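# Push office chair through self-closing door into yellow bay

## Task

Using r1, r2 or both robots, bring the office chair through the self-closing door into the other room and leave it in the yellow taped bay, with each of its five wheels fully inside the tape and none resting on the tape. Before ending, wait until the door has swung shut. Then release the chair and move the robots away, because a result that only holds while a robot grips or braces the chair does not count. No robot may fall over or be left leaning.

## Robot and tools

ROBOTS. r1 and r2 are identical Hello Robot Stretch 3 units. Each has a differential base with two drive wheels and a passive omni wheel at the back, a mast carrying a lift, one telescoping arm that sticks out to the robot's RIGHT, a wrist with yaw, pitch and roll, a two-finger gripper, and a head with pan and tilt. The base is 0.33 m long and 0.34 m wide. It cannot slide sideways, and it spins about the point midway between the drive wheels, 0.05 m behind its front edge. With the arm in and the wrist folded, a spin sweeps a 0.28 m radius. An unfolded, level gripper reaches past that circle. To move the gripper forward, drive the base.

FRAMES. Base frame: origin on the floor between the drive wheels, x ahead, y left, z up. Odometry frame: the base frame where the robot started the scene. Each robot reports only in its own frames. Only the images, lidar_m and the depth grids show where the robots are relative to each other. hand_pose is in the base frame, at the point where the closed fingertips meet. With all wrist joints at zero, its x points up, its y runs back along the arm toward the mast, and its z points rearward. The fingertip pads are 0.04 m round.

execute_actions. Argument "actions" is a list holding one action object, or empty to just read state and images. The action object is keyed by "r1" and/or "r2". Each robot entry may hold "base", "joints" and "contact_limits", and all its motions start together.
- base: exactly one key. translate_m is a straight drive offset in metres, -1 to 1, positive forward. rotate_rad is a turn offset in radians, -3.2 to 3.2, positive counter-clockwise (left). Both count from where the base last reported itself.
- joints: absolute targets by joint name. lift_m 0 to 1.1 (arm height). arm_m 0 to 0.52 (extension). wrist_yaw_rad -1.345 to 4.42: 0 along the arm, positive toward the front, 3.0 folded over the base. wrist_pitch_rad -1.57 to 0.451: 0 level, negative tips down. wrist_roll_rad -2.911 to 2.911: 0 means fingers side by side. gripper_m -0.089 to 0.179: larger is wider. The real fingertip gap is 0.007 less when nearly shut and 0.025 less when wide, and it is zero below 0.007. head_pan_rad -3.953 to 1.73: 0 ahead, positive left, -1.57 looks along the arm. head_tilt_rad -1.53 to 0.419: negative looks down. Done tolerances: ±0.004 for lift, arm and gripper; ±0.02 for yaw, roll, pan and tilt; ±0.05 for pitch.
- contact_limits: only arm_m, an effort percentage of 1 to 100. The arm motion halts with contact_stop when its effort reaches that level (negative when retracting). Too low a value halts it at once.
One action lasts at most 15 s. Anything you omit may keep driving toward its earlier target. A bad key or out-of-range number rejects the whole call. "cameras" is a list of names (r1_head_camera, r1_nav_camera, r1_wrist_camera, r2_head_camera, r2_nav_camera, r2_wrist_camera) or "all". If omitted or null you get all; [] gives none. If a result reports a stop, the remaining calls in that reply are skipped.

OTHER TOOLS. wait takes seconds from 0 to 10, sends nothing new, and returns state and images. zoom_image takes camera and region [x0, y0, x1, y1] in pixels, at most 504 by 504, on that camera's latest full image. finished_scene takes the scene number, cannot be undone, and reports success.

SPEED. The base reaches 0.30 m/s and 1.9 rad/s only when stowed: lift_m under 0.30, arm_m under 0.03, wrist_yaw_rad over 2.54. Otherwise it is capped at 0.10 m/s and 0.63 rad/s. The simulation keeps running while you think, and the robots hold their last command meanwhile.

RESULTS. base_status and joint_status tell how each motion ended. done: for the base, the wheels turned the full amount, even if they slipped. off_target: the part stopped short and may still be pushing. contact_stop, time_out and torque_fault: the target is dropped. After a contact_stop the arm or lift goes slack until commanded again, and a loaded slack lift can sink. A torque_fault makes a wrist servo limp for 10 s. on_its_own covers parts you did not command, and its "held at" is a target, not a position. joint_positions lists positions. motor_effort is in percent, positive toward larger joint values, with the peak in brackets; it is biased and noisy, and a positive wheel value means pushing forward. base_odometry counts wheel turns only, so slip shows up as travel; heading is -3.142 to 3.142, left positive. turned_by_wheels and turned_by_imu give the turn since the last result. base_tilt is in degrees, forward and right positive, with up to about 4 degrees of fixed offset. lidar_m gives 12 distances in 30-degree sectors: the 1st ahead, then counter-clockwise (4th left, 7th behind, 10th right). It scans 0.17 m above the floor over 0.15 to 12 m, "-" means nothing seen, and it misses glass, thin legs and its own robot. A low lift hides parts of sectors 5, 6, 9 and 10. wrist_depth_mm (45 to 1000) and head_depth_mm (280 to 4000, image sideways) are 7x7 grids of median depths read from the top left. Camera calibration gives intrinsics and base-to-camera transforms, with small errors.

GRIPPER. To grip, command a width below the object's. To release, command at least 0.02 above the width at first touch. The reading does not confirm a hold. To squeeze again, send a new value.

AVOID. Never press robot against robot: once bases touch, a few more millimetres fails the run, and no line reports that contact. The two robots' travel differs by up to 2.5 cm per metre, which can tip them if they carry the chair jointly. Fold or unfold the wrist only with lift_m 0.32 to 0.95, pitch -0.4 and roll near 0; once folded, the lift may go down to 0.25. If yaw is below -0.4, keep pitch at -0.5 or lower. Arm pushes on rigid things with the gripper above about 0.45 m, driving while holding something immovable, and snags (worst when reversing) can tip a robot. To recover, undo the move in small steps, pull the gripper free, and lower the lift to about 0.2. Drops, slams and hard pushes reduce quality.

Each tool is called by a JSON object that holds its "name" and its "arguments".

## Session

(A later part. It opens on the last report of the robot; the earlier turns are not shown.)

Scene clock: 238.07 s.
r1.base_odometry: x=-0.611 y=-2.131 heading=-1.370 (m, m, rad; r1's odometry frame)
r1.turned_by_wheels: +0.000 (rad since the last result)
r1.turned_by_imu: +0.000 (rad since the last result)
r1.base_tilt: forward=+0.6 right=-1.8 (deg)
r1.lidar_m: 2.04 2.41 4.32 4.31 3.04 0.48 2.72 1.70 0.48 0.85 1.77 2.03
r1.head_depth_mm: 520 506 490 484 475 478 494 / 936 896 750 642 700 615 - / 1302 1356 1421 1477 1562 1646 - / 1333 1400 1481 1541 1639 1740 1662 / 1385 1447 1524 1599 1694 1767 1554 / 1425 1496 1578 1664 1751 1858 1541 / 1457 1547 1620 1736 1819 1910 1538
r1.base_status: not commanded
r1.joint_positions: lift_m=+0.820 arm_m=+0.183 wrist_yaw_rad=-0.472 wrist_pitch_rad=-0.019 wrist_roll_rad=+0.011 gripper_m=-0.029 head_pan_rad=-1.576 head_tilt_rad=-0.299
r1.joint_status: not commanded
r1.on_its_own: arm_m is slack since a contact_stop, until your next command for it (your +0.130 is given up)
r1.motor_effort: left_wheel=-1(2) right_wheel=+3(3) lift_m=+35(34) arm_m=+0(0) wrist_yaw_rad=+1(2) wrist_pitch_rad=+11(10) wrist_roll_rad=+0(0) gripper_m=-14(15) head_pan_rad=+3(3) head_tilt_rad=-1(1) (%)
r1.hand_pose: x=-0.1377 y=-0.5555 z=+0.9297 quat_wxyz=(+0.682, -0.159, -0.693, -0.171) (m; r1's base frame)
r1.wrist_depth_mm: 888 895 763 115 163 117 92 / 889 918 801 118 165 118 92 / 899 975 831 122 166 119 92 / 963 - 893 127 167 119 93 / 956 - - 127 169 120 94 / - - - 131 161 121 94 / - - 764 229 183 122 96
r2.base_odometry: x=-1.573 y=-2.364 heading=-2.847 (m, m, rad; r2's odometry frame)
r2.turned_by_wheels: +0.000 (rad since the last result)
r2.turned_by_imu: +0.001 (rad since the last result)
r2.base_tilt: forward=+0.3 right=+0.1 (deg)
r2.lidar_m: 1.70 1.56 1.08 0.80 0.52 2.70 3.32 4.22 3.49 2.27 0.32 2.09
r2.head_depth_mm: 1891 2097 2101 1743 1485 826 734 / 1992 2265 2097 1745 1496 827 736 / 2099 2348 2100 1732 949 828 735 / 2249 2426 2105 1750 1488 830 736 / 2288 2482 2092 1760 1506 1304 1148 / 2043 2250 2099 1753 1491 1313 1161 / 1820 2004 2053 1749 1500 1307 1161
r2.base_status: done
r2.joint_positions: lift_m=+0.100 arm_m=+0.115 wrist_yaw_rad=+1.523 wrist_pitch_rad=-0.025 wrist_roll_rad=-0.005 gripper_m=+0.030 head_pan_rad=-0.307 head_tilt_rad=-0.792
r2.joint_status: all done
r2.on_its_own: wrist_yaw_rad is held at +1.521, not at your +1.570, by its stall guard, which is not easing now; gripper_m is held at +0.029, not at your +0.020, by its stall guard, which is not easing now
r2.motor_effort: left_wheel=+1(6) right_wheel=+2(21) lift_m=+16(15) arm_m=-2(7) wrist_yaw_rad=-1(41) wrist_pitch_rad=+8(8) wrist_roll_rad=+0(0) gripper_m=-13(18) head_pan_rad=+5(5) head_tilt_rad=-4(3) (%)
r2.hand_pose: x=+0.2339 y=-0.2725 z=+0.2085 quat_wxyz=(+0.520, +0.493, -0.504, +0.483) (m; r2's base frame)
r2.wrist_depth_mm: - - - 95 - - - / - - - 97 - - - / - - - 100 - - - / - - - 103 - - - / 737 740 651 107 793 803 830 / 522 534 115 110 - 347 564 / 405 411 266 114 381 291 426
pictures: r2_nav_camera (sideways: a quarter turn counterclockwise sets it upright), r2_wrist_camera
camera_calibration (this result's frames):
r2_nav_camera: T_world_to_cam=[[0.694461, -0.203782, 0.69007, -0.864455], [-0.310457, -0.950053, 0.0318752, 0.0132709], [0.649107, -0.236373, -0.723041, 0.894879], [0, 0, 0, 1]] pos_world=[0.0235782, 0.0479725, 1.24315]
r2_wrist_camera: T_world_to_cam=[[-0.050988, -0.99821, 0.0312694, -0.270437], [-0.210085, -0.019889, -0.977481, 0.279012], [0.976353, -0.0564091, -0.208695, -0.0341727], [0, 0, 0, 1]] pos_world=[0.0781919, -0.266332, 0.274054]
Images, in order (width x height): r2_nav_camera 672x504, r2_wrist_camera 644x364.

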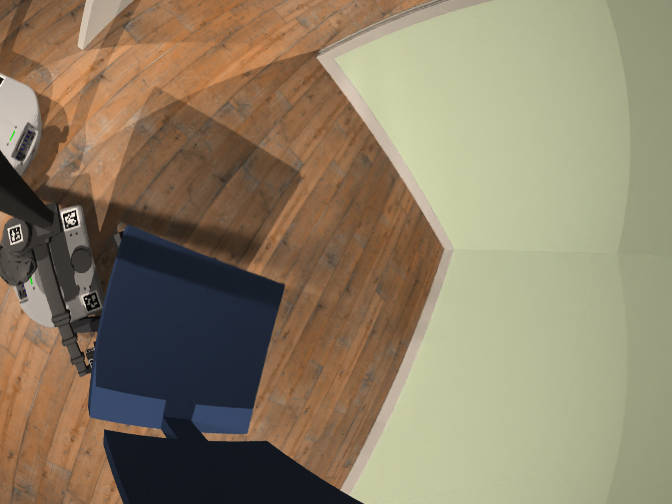

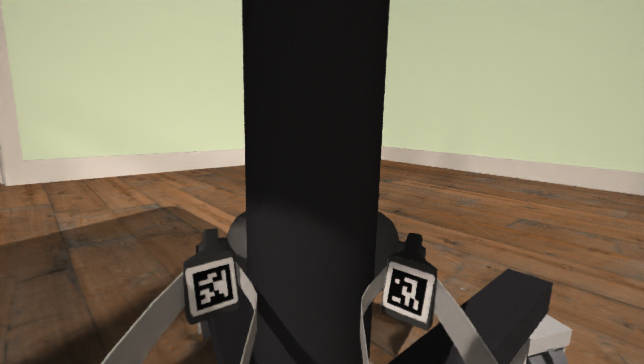

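{"name": "execute_actions", "arguments": {"actions": [{"r2": {"base": {"rotate_rad": 0.33}, "joints": {"wrist_yaw_rad": 1.57}}}], "cameras": []}}

{"name": "execute_actions", "arguments": {"actions": [{"r2": {"base": {"rotate_rad": 0.33}}}], "cameras": []}}

{"name": "execute_actions", "arguments": {"actions": [{"r2": {"base": {"rotate_rad": 0.33}, "joints": {"head_pan_rad": 0.0}}}], "cameras": ["r2_nav_camera", "r2_wrist_camera", "r2_head_camera"]}}

Scene clock: 244.13 s.
r1.base_odometry: x=-0.611 y=-2.131 heading=-1.370 (m, m, rad; r1's odometry frame)
r1.turned_by_wheels: +0.000 (rad since the last result)
r1.turned_by_imu: -0.001 (rad since the last result)
r1.base_tilt: forward=+0.4 right=-1.7 (deg)
r1.lidar_m: 2.04 2.43 4.31 4.32 3.05 0.48 0.95 1.70 0.48 0.85 1.76 2.04
r1.head_depth_mm: 519 506 488 483 476 478 494 / 938 894 750 646 701 617 - / 1309 1363 1430 1479 1561 1647 - / 1346 1398 1481 1549 1634 1722 1667 / 1369 1444 1530 1596 1702 1786 1544 / 1418 1484 1565 1654 1758 1842 1544 / 1464 1550 1629 1723 1840 1920 1551
r1.base_status: not commanded
r1.joint_positions: lift_m=+0.820 arm_m=+0.183 wrist_yaw_rad=-0.472 wrist_pitch_rad=-0.019 wrist_roll_rad=+0.011 gripper_m=-0.029 head_pan_rad=-1.576 head_tilt_rad=-0.299
r1.joint_status: not commanded
r1.on_its_own: arm_m is slack since a contact_stop, until your next command for it (your +0.130 is given up)
r1.motor_effort: left_wheel=-2(1) right_wheel=+3(3) lift_m=+35(34) arm_m=+0(0) wrist_yaw_rad=+2(1) wrist_pitch_rad=+11(11) wrist_roll_rad=+0(0) gripper_m=-15(15) head_pan_rad=+3(3) head_tilt_rad=+0(1) (%)
r1.hand_pose: x=-0.1377 y=-0.5555 z=+0.9297 quat_wxyz=(+0.682, -0.159, -0.693, -0.171) (m; r1's base frame)
r1.wrist_depth_mm: 866 905 760 114 163 117 91 / 877 933 801 118 164 118 92 / 907 966 842 122 166 118 92 / 930 - 888 126 167 119 93 / 964 - - 127 169 121 93 / - - - 131 161 121 94 / - - 775 228 184 122 96
r2.base_odometry: x=-1.573 y=-2.364 heading=-2.517 (m, m, rad; r2's odometry frame)
r2.turned_by_wheels: +0.330 (rad since the last result)
r2.turned_by_imu: +0.328 (rad since the last result)
r2.base_tilt: forward=+0.3 right=+0.1 (deg)
r2.lidar_m: 1.56 4.46 0.81 0.62 0.62 2.97 4.27 4.23 2.54 2.08 0.31 1.91
r2.head_depth_mm: 2185 2389 2088 1742 1483 826 735 / 2163 2433 2076 1752 1493 828 736 / 1989 2293 2091 1740 1490 826 735 / 1829 2074 2113 1749 1484 824 736 / 1695 1912 2032 1748 1497 1306 1134 / 1579 1763 1975 1755 1497 1306 1162 / 1472 1634 1839 1757 1507 1310 1163
r2.base_status: done
r2.joint_positions: lift_m=+0.100 arm_m=+0.115 wrist_yaw_rad=+1.555 wrist_pitch_rad=-0.024 wrist_roll_rad=-0.005 gripper_m=+0.030 head_pan_rad=-0.307 head_tilt_rad=-0.792
r2.joint_status: all done
r2.on_its_own: gripper_m is held at +0.029, not at your +0.020, by its stall guard, which is not easing now
r2.motor_effort: left_wheel=-6(23) right_wheel=+0(34) lift_m=+16(17) arm_m=-2(3) wrist_yaw_rad=+10(62) wrist_pitch_rad=+8(8) wrist_roll_rad=+0(0) gripper_m=-14(20) head_pan_rad=+5(5) head_tilt_rad=-3(4) (%)
r2.hand_pose: x=+0.2342 y=-0.2645 z=+0.2087 quat_wxyz=(+0.512, +0.501, -0.496, +0.491) (m; r2's base frame)
r2.wrist_depth_mm: - - - 96 - - - / - - - 99 - - - / - - - 101 - - - / - - - 104 - - - / 739 743 670 108 800 803 829 / 528 533 118 111 - 347 567 / 406 411 279 115 386 291 432
pictures: none
No camera images: the call's "cameras" was empty. Leave "cameras" out to get every camera's image.

Scene clock: 245.73 s.
r1.base_odometry: x=-0.611 y=-2.131 heading=-1.370 (m, m, rad; r1's odometry frame)
r1.turned_by_wheels: +0.000 (rad since the last result)
r1.turned_by_imu: +0.000 (rad since the last result)
r1.base_tilt: forward=+0.6 right=-1.8 (deg)
r1.lidar_m: 2.04 2.42 4.32 4.34 3.08 0.51 0.91 1.70 0.48 0.85 1.76 2.04
r1.head_depth_mm: 519 505 490 484 474 477 492 / 933 899 747 646 702 617 - / 1295 1358 1422 1472 1562 1642 - / 1351 1414 1469 1552 1624 1733 1656 / 1387 1453 1521 1609 1684 1796 1543 / 1416 1492 1569 1661 1755 1855 1559 / 1466 1546 1636 1735 1822 1889 1545
r1.base_status: not commanded
r1.joint_positions: lift_m=+0.820 arm_m=+0.183 wrist_yaw_rad=-0.472 wrist_pitch_rad=-0.019 wrist_roll_rad=+0.011 gripper_m=-0.029 head_pan_rad=-1.576 head_tilt_rad=-0.299
r1.joint_status: not commanded
r1.on_its_own: arm_m is slack since a contact_stop, until your next command for it (your +0.130 is given up)
r1.motor_effort: left_wheel=-1(1) right_wheel=+3(3) lift_m=+35(34) arm_m=+0(1) wrist_yaw_rad=+2(1) wrist_pitch_rad=+11(11) wrist_roll_rad=+0(0) gripper_m=-15(14) head_pan_rad=+3(3) head_tilt_rad=-2(1) (%)
r1.hand_pose: x=-0.1377 y=-0.5555 z=+0.9297 quat_wxyz=(+0.682, -0.159, -0.693, -0.171) (m; r1's base frame)
r1.wrist_depth_mm: 862 900 758 114 163 117 91 / 890 939 796 118 164 118 92 / 919 959 841 122 166 119 92 / 942 - 893 126 167 120 93 / 954 - - 127 168 120 93 / - - - 131 161 121 94 / - - 777 227 185 122 96
r2.base_odometry: x=-1.573 y=-2.364 heading=-2.187 (m, m, rad; r2's odometry frame)
r2.turned_by_wheels: +0.330 (rad since the last result)
r2.turned_by_imu: +0.326 (rad since the last result)
r2.base_tilt: forward=+0.2 right=+0.1 (deg)
r2.lidar_m: 1.56 0.86 0.80 0.52 2.77 3.69 4.22 3.00 2.16 2.07 0.32 1.62
r2.head_depth_mm: 1698 1959 2068 1744 1484 824 734 / 1618 1878 2058 1750 1489 824 735 / 1556 1785 1997 1750 947 827 736 / 1505 1707 1960 1751 1498 843 732 / 1442 1639 1896 1746 1488 1312 1145 / 1384 1604 1947 1749 1501 1309 1154 / 3260 2666 2105 1743 1494 1316 1163
r2.base_status: done
r2.joint_positions: lift_m=+0.100 arm_m=+0.115 wrist_yaw_rad=+1.515 wrist_pitch_rad=-0.024 wrist_roll_rad=-0.005 gripper_m=+0.030 head_pan_rad=-0.307 head_tilt_rad=-0.792
r2.joint_status: not commanded
r2.on_its_own: wrist_yaw_rad is held at +1.516, not at your +1.570, by its stall guard, which is not easing now; gripper_m is held at +0.029, not at your +0.020, by its stall guard, which is not easing now
r2.motor_effort: left_wheel=-7(21) right_wheel=+3(38) lift_m=+16(16) arm_m=-2(2) wrist_yaw_rad=+1(33) wrist_pitch_rad=+8(8) wrist_roll_rad=+0(0) gripper_m=-14(17) head_pan_rad=+5(5) head_tilt_rad=-4(5) (%)
r2.hand_pose: x=+0.2338 y=-0.2744 z=+0.2086 quat_wxyz=(+0.521, +0.491, -0.506, +0.481) (m; r2's base frame)
r2.wrist_depth_mm: - - - 95 - - - / - - - 98 - - - / - - - 101 - - - / - - - 104 - - - / 731 757 703 107 809 819 831 / 523 533 116 110 555 350 566 / 406 414 266 114 384 292 426
pictures: none
No camera images: the call's "cameras" was empty. Leave "cameras" out to get every camera's image.

Scene clock: 247.20 s.
r1.base_odometry: x=-0.611 y=-2.131 heading=-1.370 (m, m, rad; r1's odometry frame)
r1.turned_by_wheels: +0.000 (rad since the last result)
r1.turned_by_imu: +0.000 (rad since the last result)
r1.base_tilt: forward=+0.4 right=-1.6 (deg)
r1.lidar_m: 2.04 2.43 4.33 4.33 3.07 0.54 0.86 1.70 0.48 0.85 1.76 2.04
r1.head_depth_mm: 520 506 490 484 475 476 494 / 938 897 753 644 701 618 - / 1303 1352 1426 1474 1569 1643 - / 1335 1403 1469 1549 1632 1735 1650 / 1375 1454 1520 1608 1703 1780 1540 / 1429 1490 1579 1659 1735 1842 1542 / 1475 1543 1637 1735 1827 1902 1546
r1.base_status: not commanded
r1.joint_positions: lift_m=+0.820 arm_m=+0.183 wrist_yaw_rad=-0.472 wrist_pitch_rad=-0.019 wrist_roll_rad=+0.011 gripper_m=-0.029 head_pan_rad=-1.576 head_tilt_rad=-0.299
r1.joint_status: not commanded
r1.on_its_own: arm_m is slack since a contact_stop, until your next command for it (your +0.130 is given up)
r1.motor_effort: left_wheel=-1(1) right_wheel=+3(3) lift_m=+34(34) arm_m=+0(0) wrist_yaw_rad=+2(1) wrist_pitch_rad=+11(11) wrist_roll_rad=+0(0) gripper_m=-14(15) head_pan_rad=+3(3) head_tilt_rad=-1(1) (%)
r1.hand_pose: x=-0.1377 y=-0.5555 z=+0.9297 quat_wxyz=(+0.682, -0.159, -0.693, -0.171) (m; r1's base frame)
r1.wrist_depth_mm: 862 895 774 115 163 117 91 / 889 922 806 118 164 118 92 / 910 962 844 122 166 119 92 / 925 - 876 126 168 119 93 / 960 - - 127 168 120 93 / - - - 131 161 121 94 / - - 781 228 183 122 96
r2.base_odometry: x=-1.573 y=-2.364 heading=-1.857 (m, m, rad; r2's odometry frame)
r2.turned_by_wheels: +0.330 (rad since the last result)
r2.turned_by_imu: +0.326 (rad since the last result)
r2.base_tilt: forward=+0.3 right=+0.1 (deg)
r2.lidar_m: 1.29 0.80 0.53 0.52 3.15 4.22 3.95 2.36 2.07 2.08 0.33 1.56
r2.head_depth_mm: 3522 2605 2040 1746 1492 824 734 / 3531 2610 2106 1747 1493 827 733 / 3514 2641 2079 1742 1490 1294 734 / 3532 2613 2095 1745 1493 1303 1158 / 3519 2643 2116 1755 1491 1311 1158 / 3409 1757 1791 1672 1498 1304 1163 / 1225 1239 1262 1290 1314 1302 1152
r2.base_status: done
r2.joint_positions: lift_m=+0.100 arm_m=+0.115 wrist_yaw_rad=+1.481 wrist_pitch_rad=-0.024 wrist_roll_rad=-0.005 gripper_m=+0.030 head_pan_rad=-0.007 head_tilt_rad=-0.792
r2.joint_status: all done
r2.on_its_own: wrist_yaw_rad is held at +1.516, not at your +1.570, by its stall guard, which is still easing; gripper_m is held at +0.029, not at your +0.020, by its stall guard, which is not easing now
r2.motor_effort: left_wheel=-9(20) right_wheel=+4(35) lift_m=+16(16) arm_m=-2(2) wrist_yaw_rad=+25(42) wrist_pitch_rad=+8(8) wrist_roll_rad=+0(0) gripper_m=-14(19) head_pan_rad=+5(35) head_tilt_rad=-3(4) (%)
r2.hand_pose: x=+0.2332 y=-0.2831 z=+0.2087 quat_wxyz=(+0.529, +0.482, -0.514, +0.472) (m; r2's base frame)
r2.wrist_depth_mm: 887 - - 95 - - - / 864 - - 98 - - - / 879 - - 101 - - - / 894 - - 104 - - - / 744 752 695 107 806 811 825 / 529 533 - 111 522 358 566 / 407 410 275 115 260 290 429
pictures: r2_head_camera (sideways: a quarter turn clockwise sets it upright), r2_nav_camera (sideways: a quarter turn counterclockwise sets it upright), r2_wrist_camera
camera_calibration (this result's frames):
r2_head_camera: T_world_to_cam=[[-0.74646, 0.048944, -0.663627, 0.891309], [0.0685532, 0.997641, -0.00353158, 0.00950507], [0.661889, -0.0481299, -0.748055, 0.931007], [0, 0, 0, 1]] pos_world=[0.0484512, -0.00829754, 1.28798]
r2_nav_camera: T_world_to_cam=[[0.723666, 0.0105244, 0.69007, -0.864634], [-0.0158614, -0.999366, 0.0318752, 0.0114739], [0.689968, -0.0340125, -0.72304, 0.894629], [0, 0, 0, 1]] pos_world=[0.00862229, 0.0509949, 1.24315]
r2_wrist_camera: T_world_to_cam=[[-0.0923114, -0.995239, 0.0312699, -0.270582], [-0.210255, -0.0112134, -0.977582, 0.28129], [0.973279, -0.0968167, -0.208219, -0.0448684], [0, 0, 0, 1]] pos_world=[0.0778342, -0.270484, 0.274102]
Images, in order (width x height): r2_head_camera 896x504, r2_nav_camera 672x504, r2_wrist_camera 644x364.

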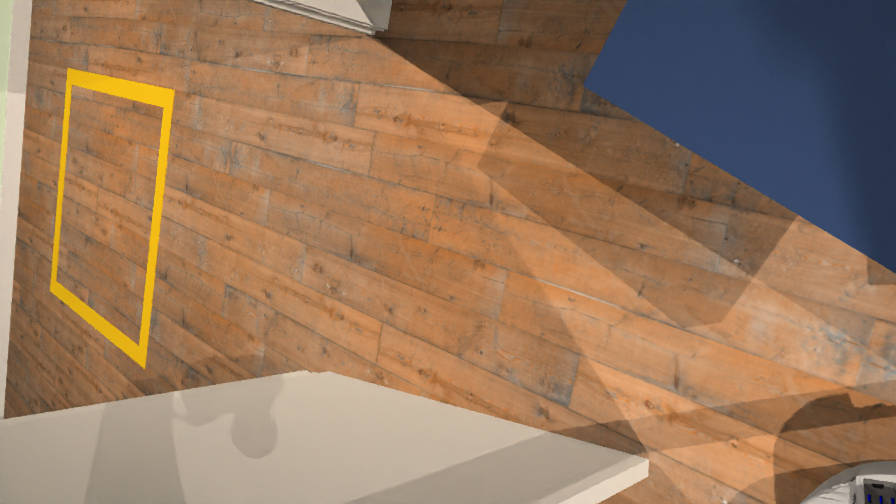

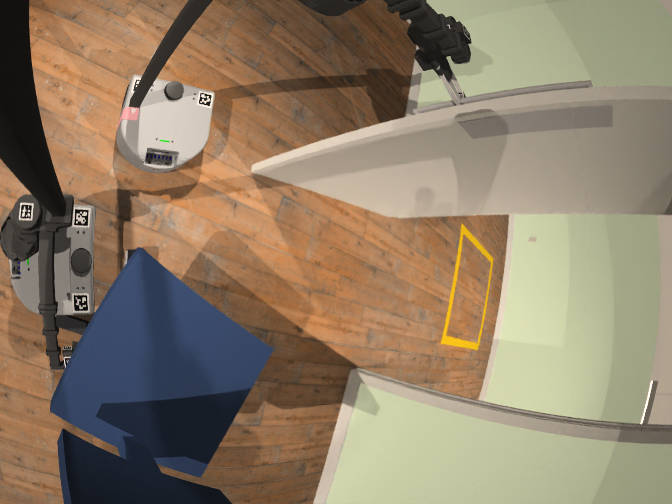

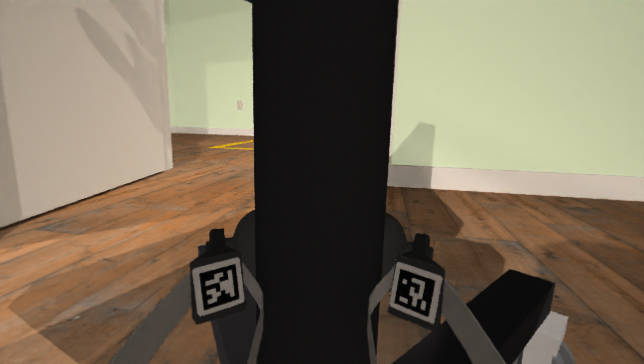

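{"name": "execute_actions", "arguments": {"actions": [{"r2": {"base": {"rotate_rad": -0.03}, "joints": {"wrist_yaw_rad": 1.55}}}], "cameras": []}}

{"name": "execute_actions", "arguments": {"actions": [{"r2": {"base": {"translate_m": 0.75}}}], "cameras": ["r2_nav_camera", "r2_head_camera"]}}

Scene clock: 261.27 s.
r1.base_odometry: x=-0.611 y=-2.131 heading=-1.370 (m, m, rad; r1's odometry frame)
r1.turned_by_wheels: +0.000 (rad since the last result)
r1.turned_by_imu: +0.000 (rad since the last result)
r1.base_tilt: forward=+0.4 right=-1.7 (deg)
r1.lidar_m: 2.04 2.42 4.31 4.33 3.07 0.54 0.86 1.71 0.48 0.85 1.76 2.03
r1.head_depth_mm: 519 508 491 483 475 477 494 / 935 899 752 646 701 616 - / 1307 1362 1414 1477 1560 1638 - / 1342 1402 1476 1541 1635 1730 1655 / 1375 1438 1518 1605 1687 1787 1557 / 1435 1489 1574 1662 1754 1840 1559 / 1474 1552 1611 1721 1824 1903 1544
r1.base_status: not commanded
r1.joint_positions: lift_m=+0.820 arm_m=+0.183 wrist_yaw_rad=-0.472 wrist_pitch_rad=-0.019 wrist_roll_rad=+0.011 gripper_m=-0.029 head_pan_rad=-1.576 head_tilt_rad=-0.299
r1.joint_status: not commanded
r1.on_its_own: arm_m is slack since a contact_stop, until your next command for it (your +0.130 is given up)
r1.motor_effort: left_wheel=-1(2) right_wheel=+3(3) lift_m=+35(34) arm_m=+1(0) wrist_yaw_rad=+2(1) wrist_pitch_rad=+11(11) wrist_roll_rad=+0(0) gripper_m=-15(14) head_pan_rad=+3(3) head_tilt_rad=+0(1) (%)
r1.hand_pose: x=-0.1377 y=-0.5555 z=+0.9297 quat_wxyz=(+0.682, -0.159, -0.693, -0.171) (m; r1's base frame)
r1.wrist_depth_mm: 872 910 765 115 163 117 91 / 888 934 798 118 164 118 92 / 928 959 851 122 166 119 92 / 938 - 874 126 168 120 93 / 978 - - 127 169 121 93 / - - - 131 161 121 94 / - - 783 229 184 122 96
r2.base_odometry: x=-1.573 y=-2.364 heading=-1.887 (m, m, rad; r2's odometry frame)
r2.turned_by_wheels: -0.030 (rad since the last result)
r2.turned_by_imu: -0.029 (rad since the last result)
r2.base_tilt: forward=+0.2 right=+0.1 (deg)
r2.lidar_m: 1.40 0.81 0.62 0.52 3.09 4.23 4.15 2.40 2.07 2.07 0.32 1.55
r2.head_depth_mm: 3523 2589 1854 1734 1489 825 734 / 3507 2637 2081 1747 1492 826 736 / 3498 2649 2073 1742 1491 1280 735 / 3493 2619 2103 1739 1489 1308 1140 / 3485 2640 2090 1750 1499 1310 1159 / 3574 2558 1966 1700 1501 1310 1156 / 1344 1351 1362 1377 1379 1315 1165
r2.base_status: done
r2.joint_positions: lift_m=+0.100 arm_m=+0.115 wrist_yaw_rad=+1.514 wrist_pitch_rad=-0.024 wrist_roll_rad=-0.005 gripper_m=+0.030 head_pan_rad=-0.007 head_tilt_rad=-0.792
r2.joint_status: wrist_yaw_rad off_target (ended at +1.514, target +1.550)
r2.on_its_own: gripper_m is held at +0.029, not at your +0.020, by its stall guard, which is not easing now; wrist_yaw_rad is at rest, and its effort (+26) is outside its rest range (-12 to +12)
r2.motor_effort: left_wheel=-2(5) right_wheel=+0(20) lift_m=+16(16) arm_m=-2(2) wrist_yaw_rad=+26(25) wrist_pitch_rad=+8(8) wrist_roll_rad=+0(0) gripper_m=-16(15) head_pan_rad=+5(5) head_tilt_rad=-3(4) (%)
r2.hand_pose: x=+0.2338 y=-0.2748 z=+0.2087 quat_wxyz=(+0.522, +0.490, -0.506, +0.481) (m; r2's base frame)
r2.wrist_depth_mm: 865 - - 95 - - - / 871 - - 98 - - - / 880 - - 101 - - - / 882 - - 104 - - - / 737 751 699 107 804 809 820 / 526 533 117 110 - 345 567 / 407 409 274 114 260 289 429
pictures: none
No camera images: the call's "cameras" was empty. Leave "cameras" out to get every camera's image.

Scene clock: 269.80 s.
r1.base_odometry: x=-0.611 y=-2.131 heading=-1.370 (m, m, rad; r1's odometry frame)
r1.turned_by_wheels: +0.000 (rad since the last result)
r1.turned_by_imu: -0.001 (rad since the last result)
r1.base_tilt: forward=+0.5 right=-1.7 (deg)
r1.lidar_m: 2.04 2.42 4.31 4.34 3.07 2.71 2.72 0.62 0.48 0.85 1.76 2.04
r1.head_depth_mm: 520 506 489 484 474 477 492 / 936 891 752 645 702 615 - / 1311 1347 1426 1483 1563 1636 - / 1339 1402 1479 1545 1638 1711 1657 / 1390 1452 1526 1595 1705 1779 1538 / 1429 1501 1563 1660 1758 1862 1549 / 1474 1539 1641 1722 1830 1919 1547
r1.base_status: not commanded
r1.joint_positions: lift_m=+0.820 arm_m=+0.183 wrist_yaw_rad=-0.472 wrist_pitch_rad=-0.019 wrist_roll_rad=+0.011 gripper_m=-0.029 head_pan_rad=-1.576 head_tilt_rad=-0.299
r1.joint_status: not commanded
r1.on_its_own: arm_m is slack since a contact_stop, until your next command for it (your +0.130 is given up)
r1.motor_effort: left_wheel=-1(1) right_wheel=+3(3) lift_m=+34(34) arm_m=+0(0) wrist_yaw_rad=+1(1) wrist_pitch_rad=+11(11) wrist_roll_rad=+0(0) gripper_m=-16(15) head_pan_rad=+3(3) head_tilt_rad=-1(1) (%)
r1.hand_pose: x=-0.1377 y=-0.5555 z=+0.9297 quat_wxyz=(+0.682, -0.159, -0.693, -0.171) (m; r1's base frame)
r1.wrist_depth_mm: 863 901 769 115 162 117 91 / 902 924 790 118 165 118 92 / 908 972 837 121 166 119 92 / 942 - 888 126 168 120 93 / 958 - - 127 169 121 93 / - - - 131 162 121 94 / - - 784 229 183 122 96
r2.base_odometry: x=-1.807 y=-3.076 heading=-1.888 (m, m, rad; r2's odometry frame)
r2.turned_by_wheels: +0.000 (rad since the last result)
r2.turned_by_imu: +0.006 (rad since the last result)
r2.base_tilt: forward=+0.2 right=+0.1 (deg)
r2.lidar_m: 3.75 0.53 0.41 0.40 0.75 0.80 4.51 2.61 2.27 1.66 0.29 0.30
r2.head_depth_mm: 3166 2630 2073 1750 1483 823 733 / 3318 2613 2079 1745 1488 828 736 / 3393 2646 2097 1739 1493 824 736 / 3315 2624 2102 1744 1491 1303 745 / 3480 2643 2102 1758 1487 1306 1163 / 3524 2644 2103 1752 1479 1310 1160 / 3515 2671 1261 1202 1210 1228 1147
r2.base_status: done
r2.joint_positions: lift_m=+0.100 arm_m=+0.115 wrist_yaw_rad=+1.682 wrist_pitch_rad=-0.024 wrist_roll_rad=-0.005 gripper_m=+0.030 head_pan_rad=-0.007 head_tilt_rad=-0.792
r2.joint_status: not commanded
r2.on_its_own: wrist_yaw_rad is held at +1.670, not at your +1.550, by its stall guard, which is not easing now; gripper_m is held at +0.029, not at your +0.020, by its stall guard, which is not easing now
r2.motor_effort: left_wheel=-4(6) right_wheel=+7(21) lift_m=+16(16) arm_m=+1(2) wrist_yaw_rad=-9(32) wrist_pitch_rad=+8(8) wrist_roll_rad=+0(0) gripper_m=-13(15) head_pan_rad=+5(5) head_tilt_rad=-3(3) (%)
r2.hand_pose: x=+0.2326 y=-0.2314 z=+0.2086 quat_wxyz=(+0.479, +0.531, -0.463, +0.523) (m; r2's base frame)
r2.wrist_depth_mm: 649 891 - 95 - - 512 / 659 902 - 97 - - 531 / 660 889 - 100 - - 541 / 670 909 - 103 - - 553 / 656 755 121 107 869 745 558 / 528 531 114 110 553 521 556 / 404 417 274 113 403 289 427
pictures: r2_head_camera (sideways: a quarter turn clockwise sets it upright), r2_nav_camera (sideways: a quarter turn counterclockwise sets it upright)
camera_calibration (this result's frames):
r2_head_camera: T_world_to_cam=[[-0.746459, 0.0489331, -0.66363, 0.891312], [0.0685386, 0.997642, -0.00353137, 0.00950489], [0.661893, -0.0481203, -0.748053, 0.931004], [0, 0, 0, 1]] pos_world=[0.0484514, -0.00829692, 1.28798]
r2_nav_camera: T_world_to_cam=[[0.723663, 0.010535, 0.690073, -0.864637], [-0.0158469, -0.999366, 0.0318752, 0.0114738], [0.689971, -0.0340024, -0.723038, 0.894626], [0, 0, 0, 1]] pos_world=[0.00862174, 0.050995, 1.24315]
Images, in order (width x height): r2_head_camera 896x504, r2_nav_camera 672x504.

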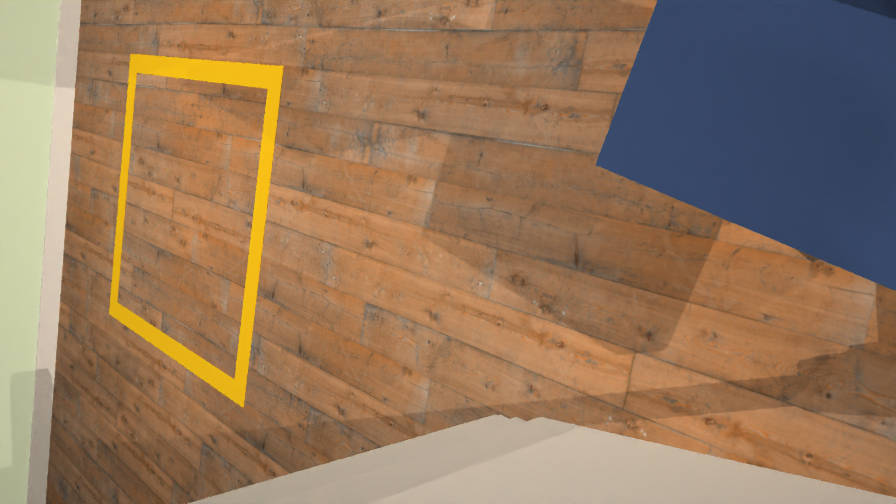

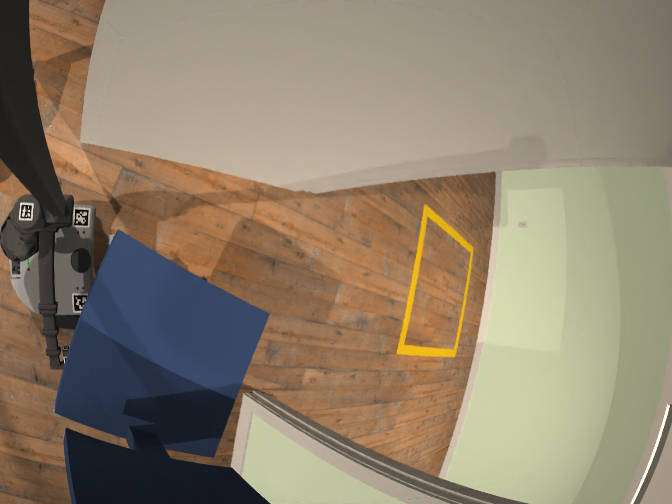

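{"name": "execute_actions", "arguments": {"actions": [{"r2": {"base": {"translate_m": 0.3}, "joints": {"head_pan_rad": -0.8}}}], "cameras": ["r2_nav_camera", "r2_head_camera"]}}

Scene clock: 278.83 s.
r1.base_odometry: x=-0.611 y=-2.131 heading=-1.370 (m, m, rad; r1's odometry frame)
r1.turned_by_wheels: +0.000 (rad since the last result)
r1.turned_by_imu: -0.001 (rad since the last result)
r1.base_tilt: forward=+0.4 right=-1.7 (deg)
r1.lidar_m: 2.04 2.43 4.33 4.33 3.06 2.72 2.73 1.71 0.48 0.85 1.76 2.03
r1.head_depth_mm: 519 506 490 484 474 478 494 / 935 899 748 646 698 618 - / 1308 1357 1419 1477 1560 1633 - / 1341 1404 1476 1540 1629 1726 1650 / 1384 1455 1525 1604 1697 1788 1546 / 1429 1489 1558 1664 1775 1842 1555 / 1464 1542 1634 1716 1819 1910 1545
r1.base_status: not commanded
r1.joint_positions: lift_m=+0.820 arm_m=+0.183 wrist_yaw_rad=-0.472 wrist_pitch_rad=-0.019 wrist_roll_rad=+0.011 gripper_m=-0.029 head_pan_rad=-1.576 head_tilt_rad=-0.299
r1.joint_status: not commanded
r1.on_its_own: arm_m is slack since a contact_stop, until your next command for it (your +0.130 is given up)
r1.motor_effort: left_wheel=-1(1) right_wheel=+3(3) lift_m=+35(34) arm_m=+1(0) wrist_yaw_rad=+2(1) wrist_pitch_rad=+11(11) wrist_roll_rad=+0(0) gripper_m=-15(15) head_pan_rad=+3(3) head_tilt_rad=-1(1) (%)
r1.hand_pose: x=-0.1377 y=-0.5555 z=+0.9297 quat_wxyz=(+0.682, -0.159, -0.693, -0.171) (m; r1's base frame)
r1.wrist_depth_mm: 882 895 772 115 163 117 91 / 895 936 798 118 165 118 92 / 916 966 837 122 166 119 92 / 945 - 879 126 167 119 93 / 985 - - 127 169 121 93 / - - - 131 161 121 94 / - - 778 229 184 122 96
r2.base_odometry: x=-1.901 y=-3.361 heading=-1.888 (m, m, rad; r2's odometry frame)
r2.turned_by_wheels: +0.000 (rad since the last result)
r2.turned_by_imu: +0.003 (rad since the last result)
r2.base_tilt: forward=+0.3 right=+0.0 (deg)
r2.lidar_m: 3.44 0.50 0.39 0.38 0.40 0.97 4.67 2.71 2.35 1.09 0.28 0.28
r2.head_depth_mm: 671 790 527 560 622 719 735 / 630 697 605 676 768 811 735 / 694 773 888 1033 949 832 735 / 3494 2657 2100 1745 1497 829 737 / 3343 2614 2105 1733 1491 829 737 / 3252 2649 2095 1746 1504 830 739 / 3122 2680 2126 1776 1497 847 1117
r2.base_status: done
r2.joint_positions: lift_m=+0.100 arm_m=+0.115 wrist_yaw_rad=+1.740 wrist_pitch_rad=-0.024 wrist_roll_rad=-0.005 gripper_m=+0.030 head_pan_rad=-0.793 head_tilt_rad=-0.792
r2.joint_status: all done
r2.on_its_own: wrist_yaw_rad is held at +1.722, not at your +1.550, by its stall guard, which is not easing now; gripper_m is held at +0.029, not at your +0.020, by its stall guard, which is not easing now; wrist_yaw_rad is at rest, and its effort (-13) is outside its rest range (-12 to +12)
r2.motor_effort: left_wheel=-3(5) right_wheel=+8(19) lift_m=+17(16) arm_m=+1(1) wrist_yaw_rad=-13(25) wrist_pitch_rad=+8(8) wrist_roll_rad=+0(0) gripper_m=-13(15) head_pan_rad=-5(57) head_tilt_rad=-4(4) (%)
r2.hand_pose: x=+0.2306 y=-0.2169 z=+0.2086 quat_wxyz=(+0.464, +0.544, -0.448, +0.536) (m; r2's base frame)
r2.wrist_depth_mm: 583 - - 95 - - - / 602 - - 97 - - - / 602 - - 100 - - - / 600 - - 103 - - - / 622 753 120 106 867 801 824 / 525 535 114 110 556 524 563 / 405 409 275 113 403 281 410
pictures: r2_head_camera (sideways: a quarter turn clockwise sets it upright), r2_nav_camera (sideways: a quarter turn counterclockwise sets it upright)
camera_calibration (this result's frames):
r2_head_camera: T_world_to_cam=[[-0.492957, 0.562664, -0.663629, 0.889764], [0.754218, 0.656615, -0.00353149, 0.00532239], [0.433761, -0.502261, -0.748054, 0.932398], [0, 0, 0, 1]] pos_world=[0.030163, -0.0358253, 1.28798]
r2_nav_camera: T_world_to_cam=[[0.518916, -0.504507, 0.690071, -0.863386], [-0.718197, -0.69511, 0.0318752, 0.0157581], [0.463594, -0.512147, -0.723039, 0.896009], [0, 0, 0, 1]] pos_world=[0.0439584, 0.0342577, 1.24315]
Images, in order (width x height): r2_head_camera 896x504, r2_nav_camera 672x504.

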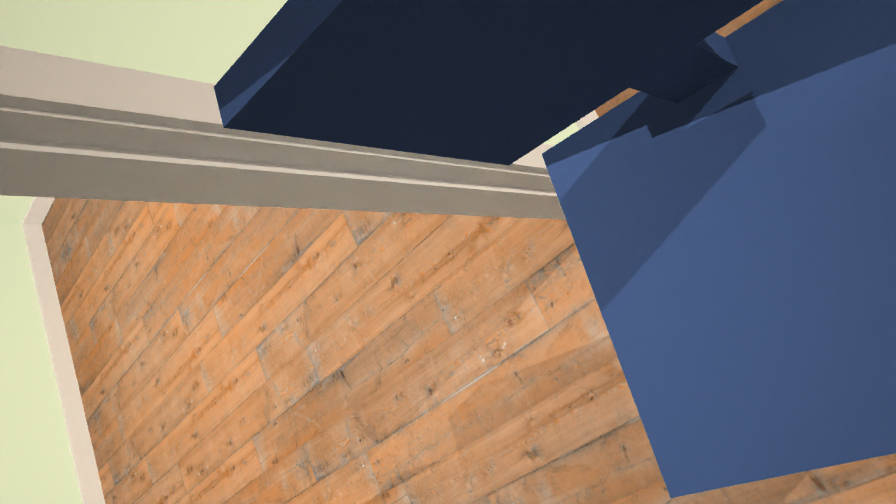

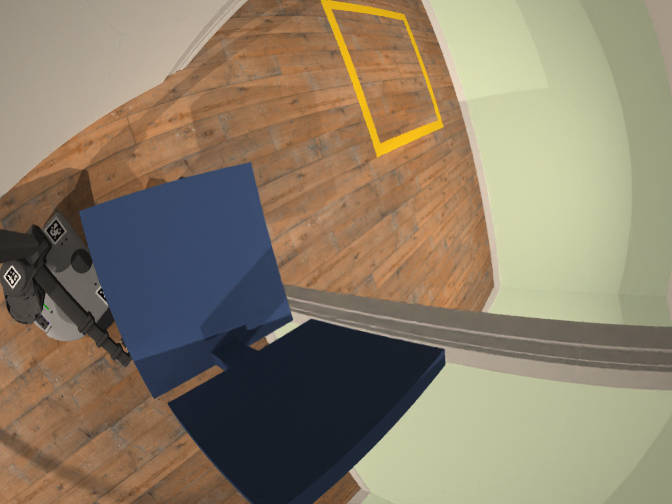

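{"name": "execute_actions", "arguments": {"actions": [{"r2": {"base": {"translate_m": 1.0}, "joints": {"head_pan_rad": -0.2}}}], "cameras": ["r2_nav_camera", "r2_head_camera"]}}

Scene clock: 293.40 s.
r1.base_odometry: x=-0.611 y=-2.131 heading=-1.370 (m, m, rad; r1's odometry frame)
r1.turned_by_wheels: +0.000 (rad since the last result)
r1.turned_by_imu: -0.002 (rad since the last result)
r1.base_tilt: forward=+0.4 right=-1.6 (deg)
r1.lidar_m: 2.04 2.43 4.31 4.32 3.06 2.71 2.72 1.70 0.48 0.85 1.77 2.04
r1.head_depth_mm: 518 506 489 483 474 477 494 / 937 899 749 641 700 616 - / 1305 1352 1426 1483 1574 1636 - / 1336 1399 1482 1529 1656 1728 1664 / 1375 1450 1526 1600 1687 1776 1543 / 1429 1490 1583 1664 1765 1852 1555 / 1471 1542 1633 1727 1827 1920 1555
r1.base_status: not commanded
r1.joint_positions: lift_m=+0.820 arm_m=+0.183 wrist_yaw_rad=-0.472 wrist_pitch_rad=-0.019 wrist_roll_rad=+0.011 gripper_m=-0.029 head_pan_rad=-1.576 head_tilt_rad=-0.299
r1.joint_status: not commanded
r1.on_its_own: arm_m is slack since a contact_stop, until your next command for it (your +0.130 is given up)
r1.motor_effort: left_wheel=+0(1) right_wheel=+3(3) lift_m=+35(34) arm_m=+1(0) wrist_yaw_rad=+2(2) wrist_pitch_rad=+11(11) wrist_roll_rad=+0(0) gripper_m=-14(15) head_pan_rad=+3(3) head_tilt_rad=-1(1) (%)
r1.hand_pose: x=-0.1377 y=-0.5555 z=+0.9297 quat_wxyz=(+0.682, -0.159, -0.693, -0.171) (m; r1's base frame)
r1.wrist_depth_mm: 884 908 760 115 163 117 91 / 892 927 805 118 164 118 92 / 929 974 838 122 166 119 92 / 952 - 890 126 168 120 93 / 966 - - 127 169 120 93 / - - - 132 161 121 94 / - - 771 229 184 122 96
r2.base_odometry: x=-2.213 y=-4.311 heading=-1.888 (m, m, rad; r2's odometry frame)
r2.turned_by_wheels: +0.000 (rad since the last result)
r2.turned_by_imu: +0.009 (rad since the last result)
r2.base_tilt: forward=+0.2 right=+0.1 (deg)
r2.lidar_m: 2.53 2.45 2.14 0.58 0.43 0.47 5.15 2.99 0.80 2.61 0.25 0.25
r2.head_depth_mm: 2280 2504 2086 1723 1497 825 736 / 2281 2497 2085 1728 1491 828 732 / 2295 2527 2128 1733 1494 830 738 / 2318 2532 2105 1743 1494 831 737 / 2320 2543 2092 1748 1498 1258 749 / 2306 2531 2127 1756 1499 1312 1162 / 2338 2533 2110 1746 1505 1305 1167
r2.base_status: done
r2.joint_positions: lift_m=+0.100 arm_m=+0.115 wrist_yaw_rad=+1.868 wrist_pitch_rad=-0.024 wrist_roll_rad=-0.005 gripper_m=+0.030 head_pan_rad=-0.207 head_tilt_rad=-0.792
r2.joint_status: all done
r2.on_its_own: wrist_yaw_rad is held at +1.873, not at your +1.550, by its stall guard, which is not easing now; gripper_m is held at +0.029, not at your +0.020, by its stall guard, which is not easing now
r2.motor_effort: left_wheel=+2(5) right_wheel=+4(18) lift_m=+15(16) arm_m=+1(1) wrist_yaw_rad=+3(26) wrist_pitch_rad=+8(8) wrist_roll_rad=+0(0) gripper_m=-13(16) head_pan_rad=+5(48) head_tilt_rad=-5(3) (%)
r2.hand_pose: x=+0.2231 y=-0.1851 z=+0.2086 quat_wxyz=(+0.429, +0.572, -0.412, +0.565) (m; r2's base frame)
r2.wrist_depth_mm: - - - 95 - - - / - - - 97 - - - / - - - 100 - - - / - - - 103 - - - / 742 768 654 107 803 816 822 / 526 533 116 110 - 556 566 / 406 409 278 114 403 275 408
pictures: r2_head_camera (sideways: a quarter turn clockwise sets it upright), r2_nav_camera (sideways: a quarter turn counterclockwise sets it upright)
camera_calibration (this result's frames):
r2_head_camera: T_world_to_cam=[[-0.721846, 0.196303, -0.66363, 0.891161], [0.265435, 0.964122, -0.0035314, 0.00830385], [0.639127, -0.1787, -0.748053, 0.931144], [0, 0, 0, 1]] pos_world=[0.0459578, -0.016548, 1.28798]
r2_nav_camera: T_world_to_cam=[[0.711323, -0.13349, 0.690072, -0.864561], [-0.214137, -0.976283, 0.0318752, 0.0126834], [0.669451, -0.170444, -0.723038, 0.894752], [0, 0, 0, 1]] pos_world=[0.0187058, 0.0494767, 1.24315]
Images, in order (width x height): r2_head_camera 896x504, r2_nav_camera 672x504.

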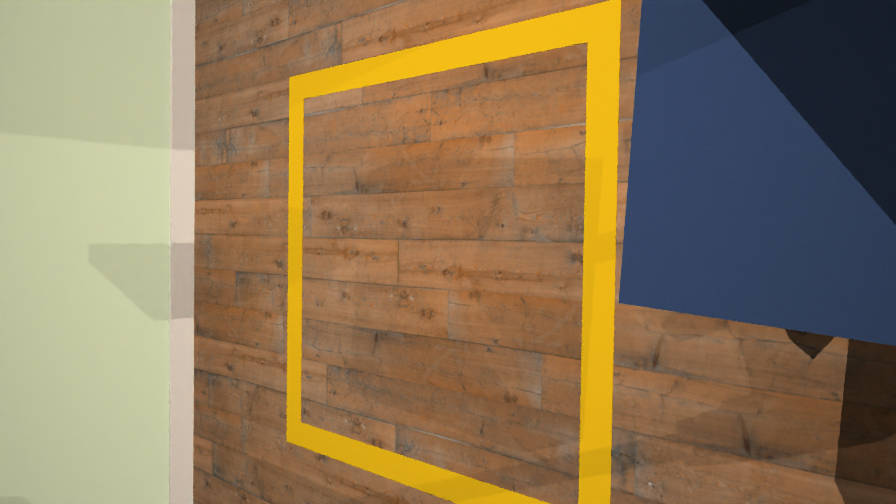

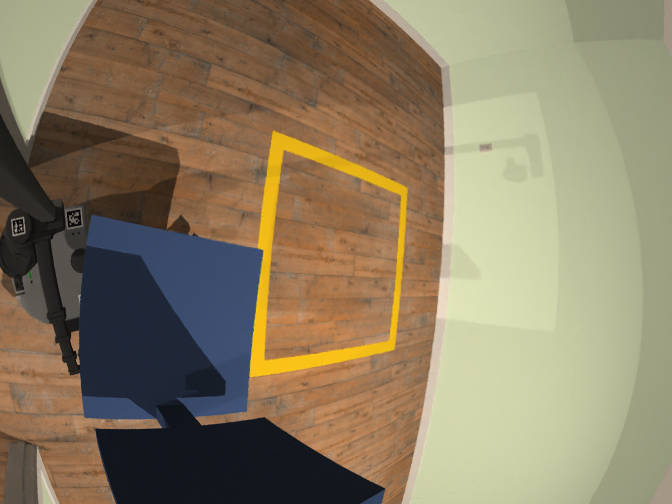

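{"name": "execute_actions", "arguments": {"actions": [{"r2": {"base": {"rotate_rad": -0.11}}, "r1": {"joints": {"gripper_m": 0.06}}}], "cameras": ["r1_wrist_camera"]}}

{"name": "execute_actions", "arguments": {"actions": [{"r2": {"base": {"translate_m": 0.75}, "joints": {"head_tilt_rad": -1.0}}, "r1": {"joints": {"arm_m": 0.03}}}], "cameras": ["r1_nav_camera", "r2_nav_camera", "r2_head_camera"]}}

Scene clock: 310.53 s.
r1.base_odometry: x=-0.611 y=-2.131 heading=-1.370 (m, m, rad; r1's odometry frame)
r1.turned_by_wheels: +0.000 (rad since the last result)
r1.turned_by_imu: -0.001 (rad since the last result)
r1.base_tilt: forward=+0.4 right=-1.7 (deg)
r1.lidar_m: 2.04 2.42 4.31 4.32 3.06 2.72 2.72 1.70 0.49 0.98 1.76 2.04
r1.head_depth_mm: 606 595 545 578 573 566 524 / 1001 975 951 927 914 900 - / 1299 1357 1432 1479 1559 1640 - / 1339 1410 1470 1556 1634 1738 1658 / 1384 1448 1516 1610 1690 1803 1556 / 1426 1486 1571 1656 1753 1852 1549 / 1471 1530 1626 1721 1826 1932 1545
r1.base_status: not commanded
r1.joint_positions: lift_m=+0.820 arm_m=+0.183 wrist_yaw_rad=-0.495 wrist_pitch_rad=-0.020 wrist_roll_rad=+0.011 gripper_m=+0.060 head_pan_rad=-1.576 head_tilt_rad=-0.299
r1.joint_status: all done
r1.on_its_own: arm_m is slack since a contact_stop, until your next command for it (your +0.130 is given up); wrist_yaw_rad is at rest, and its effort (+28) is outside its rest range (-12 to +12)
r1.motor_effort: left_wheel=-8(8) right_wheel=+7(7) lift_m=+34(34) arm_m=+0(0) wrist_yaw_rad=+28(29) wrist_pitch_rad=+11(11) wrist_roll_rad=+0(0) gripper_m=-5(82) head_pan_rad=+3(3) head_tilt_rad=-1(0) (%)
r1.hand_pose: x=-0.1430 y=-0.5527 z=+0.9295 quat_wxyz=(+0.680, -0.167, -0.691, -0.179) (m; r1's base frame)
r1.wrist_depth_mm: 869 900 677 304 178 145 115 / 887 915 704 310 179 146 115 / 896 958 738 316 181 147 116 / 926 983 778 320 184 148 117 / 952 - 572 328 177 149 118 / - - 581 334 - 150 118 / - - 889 340 200 146 119
r2.base_odometry: x=-2.213 y=-4.311 heading=-1.998 (m, m, rad; r2's odometry frame)
r2.turned_by_wheels: -0.110 (rad since the last result)
r2.turned_by_imu: -0.108 (rad since the last result)
r2.base_tilt: forward=+0.3 right=+0.1 (deg)
r2.lidar_m: 2.52 2.63 2.15 0.71 0.40 0.45 1.01 3.19 0.80 2.61 0.26 0.26
r2.head_depth_mm: 2364 2548 2099 1741 1487 823 734 / 2343 2531 2097 1741 1486 828 736 / 2311 2542 2082 1734 1481 828 736 / 2271 2516 2112 1756 1497 831 735 / 2329 2541 2096 1754 1501 1265 760 / 2278 2505 2093 1748 1495 1312 1156 / 2254 2489 2090 1749 1501 1310 1156
r2.base_status: done
r2.joint_positions: lift_m=+0.100 arm_m=+0.115 wrist_yaw_rad=+1.857 wrist_pitch_rad=-0.023 wrist_roll_rad=-0.005 gripper_m=+0.030 head_pan_rad=-0.207 head_tilt_rad=-0.792
r2.joint_status: not commanded
r2.on_its_own: wrist_yaw_rad is held at +1.873, not at your +1.550, by its stall guard, which is not easing now; gripper_m is held at +0.029, not at your +0.020, by its stall guard, which is not easing now
r2.motor_effort: left_wheel=+2(35) right_wheel=-3(32) lift_m=+16(17) arm_m=+0(2) wrist_yaw_rad=+12(11) wrist_pitch_rad=+8(8) wrist_roll_rad=+0(0) gripper_m=-13(15) head_pan_rad=+4(5) head_tilt_rad=-6(5) (%)
r2.hand_pose: x=+0.2238 y=-0.1877 z=+0.2090 quat_wxyz=(+0.431, +0.570, -0.415, +0.563) (m; r2's base frame)
r2.wrist_depth_mm: - - - 95 - - - / - - - 98 - - - / - - - 101 - - - / - - - 104 - - - / 746 765 728 107 801 814 815 / 527 535 116 111 - 553 568 / 408 411 270 114 407 276 431
pictures: r1_wrist_camera
camera_calibration (this result's frames):
r1_wrist_camera: T_world_to_cam=[[-0.870755, 0.490803, 0.0299648, 0.112397], [0.0714785, 0.186634, -0.979826, 1.05307], [-0.486493, -0.851047, -0.197595, -0.18886], [0, 0, 0, 1]] pos_world=[-0.0692814, -0.412433, 0.991143]
Images, in order (width x height): r1_wrist_camera 644x364.

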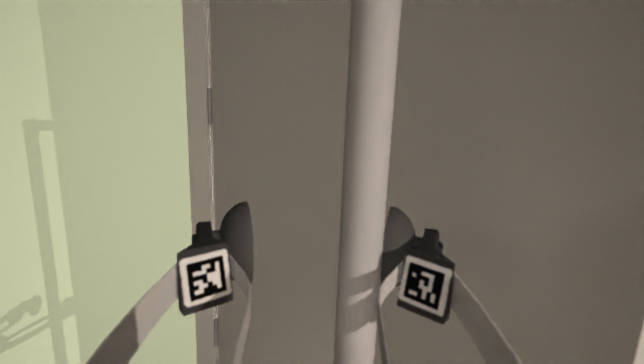

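Scene clock: 319.17 s.
r1.base_odometry: x=-0.611 y=-2.131 heading=-1.370 (m, m, rad; r1's odometry frame)
r1.turned_by_wheels: +0.000 (rad since the last result)
r1.turned_by_imu: +0.000 (rad since the last result)
r1.base_tilt: forward=+0.3 right=-1.6 (deg)
r1.lidar_m: 2.04 2.42 4.31 4.33 3.07 2.72 2.73 1.68 1.48 1.48 1.76 2.03
r1.head_depth_mm: 1233 1285 1343 1409 1485 1550 1589 / 1278 1322 1382 1452 1528 1605 1551 / 1296 1361 1429 1497 1578 1652 1559 / 1337 1402 1470 1545 1635 1729 1542 / 1387 1451 1511 1593 1683 1796 1545 / 1421 1495 1576 1656 1750 1856 1552 / 1471 1550 1636 1732 1820 1924 1539
r1.base_status: not commanded
r1.joint_positions: lift_m=+0.820 arm_m=+0.030 wrist_yaw_rad=-0.471 wrist_pitch_rad=-0.020 wrist_roll_rad=+0.011 gripper_m=+0.060 head_pan_rad=-1.576 head_tilt_rad=-0.299
r1.joint_status: all done
r1.motor_effort: left_wheel=+0(8) right_wheel=+0(7) lift_m=+35(34) arm_m=-6(6) wrist_yaw_rad=+1(28) wrist_pitch_rad=+11(11) wrist_roll_rad=+0(0) gripper_m=+0(6) head_pan_rad=+3(3) head_tilt_rad=-1(1) (%)
r1.hand_pose: x=-0.1375 y=-0.4032 z=+0.9295 quat_wxyz=(+0.682, -0.159, -0.693, -0.171) (m; r1's base frame)
r1.wrist_depth_mm: - - - - - - - / - - - - - - - / - - - - - - - / - - - - - - - / - - - - - - - / - - - - - - - / - - - - - - -
r2.base_odometry: x=-2.524 y=-4.994 heading=-1.998 (m, m, rad; r2's odometry frame)
r2.turned_by_wheels: +0.000 (rad since the last result)
r2.turned_by_imu: +0.005 (rad since the last result)
r2.base_tilt: forward=+0.2 right=+0.1 (deg)
r2.lidar_m: 1.79 1.97 2.03 2.01 1.26 1.02 1.10 1.22 1.78 2.73 0.30 1.80
r2.head_depth_mm: 1804 1924 1678 1500 849 774 708 / 1792 1919 1677 1492 851 773 709 / 1795 1915 1682 1496 850 771 719 / 1774 1929 1689 1507 853 772 726 / 1767 1911 1680 1491 1342 1191 1082 / 1763 1904 1684 1501 1347 1221 1124 / 1736 1896 1677 1493 1345 1223 1120
r2.base_status: done
r2.joint_positions: lift_m=+0.100 arm_m=+0.115 wrist_yaw_rad=+1.644 wrist_pitch_rad=-0.023 wrist_roll_rad=-0.005 gripper_m=+0.030 head_pan_rad=-0.207 head_tilt_rad=-0.988
r2.joint_status: all done
r2.on_its_own: wrist_yaw_rad is held at +1.642, not at your +1.550, by its stall guard, which is not easing now; gripper_m is held at +0.029, not at your +0.020, by its stall guard, which is not easing now
r2.motor_effort: left_wheel=-5(11) right_wheel=+10(20) lift_m=+17(17) arm_m=-1(1) wrist_yaw_rad=-2(30) wrist_pitch_rad=+8(8) wrist_roll_rad=+0(0) gripper_m=-13(17) head_pan_rad=+5(4) head_tilt_rad=-6(20) (%)
r2.hand_pose: x=+0.2336 y=-0.2415 z=+0.2089 quat_wxyz=(+0.489, +0.522, -0.474, +0.514) (m; r2's base frame)
r2.wrist_depth_mm: - - - 95 - - - / - - - 97 - - - / - - - 100 - - - / - - - 103 - - - / 735 760 680 107 797 810 846 / 529 536 116 110 562 522 573 / 406 408 276 114 406 290 433
pictures: r1_nav_camera (sideways: a quarter turn counterclockwise sets it upright), r2_head_camera (sideways: a quarter turn clockwise sets it upright), r2_nav_camera (sideways: a quarter turn counterclockwise sets it upright)
camera_calibration (this result's frames):
r1_nav_camera: T_world_to_cam=[[-0.0465291, -0.329213, 0.943109, -1.18683], [-0.998636, -0.0070679, -0.0517357, 0.116051], [0.0236979, -0.944229, -0.328435, 0.383395], [0, 0, 0, 1]] pos_world=[0.0515848, -0.0278882, 1.25124]
r2_head_camera: T_world_to_cam=[[-0.834337, 0.219787, -0.505544, 0.685889], [0.26344, 0.964552, -0.0154322, 0.0238072], [0.484232, -0.146056, -0.862663, 1.08109], [0, 0, 0, 1]] pos_world=[0.0424912, -0.0158124, 1.27973]
r2_nav_camera: T_world_to_cam=[[0.829276, -0.158126, 0.536001, -0.66454], [-0.207726, -0.977631, 0.0329733, 0.0112229], [0.518797, -0.138685, -0.843573, 1.05239], [0, 0, 0, 1]] pos_world=[0.00743969, 0.0518426, 1.2436]
Images, in order (width x height): r1_nav_camera 672x504, r2_head_camera 896x504, r2_nav_camera 672x504.

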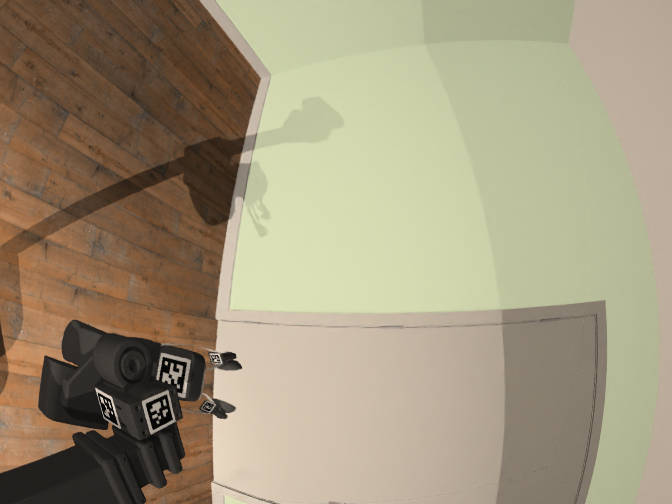

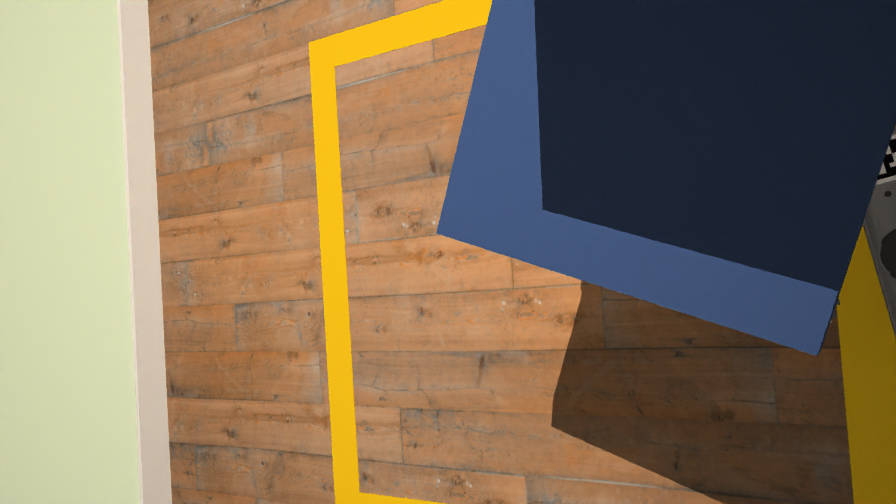

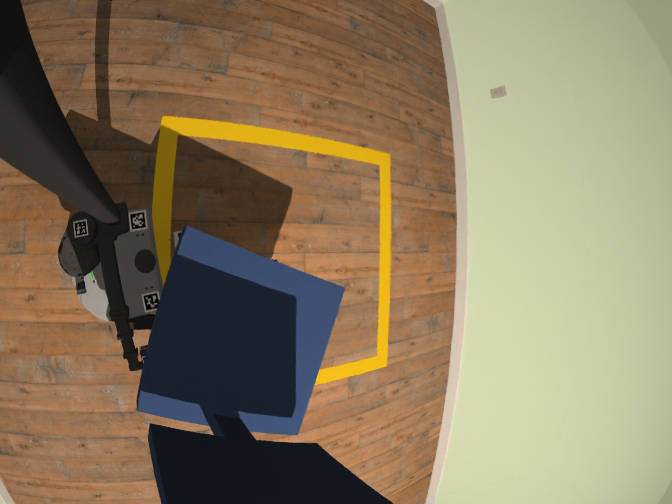

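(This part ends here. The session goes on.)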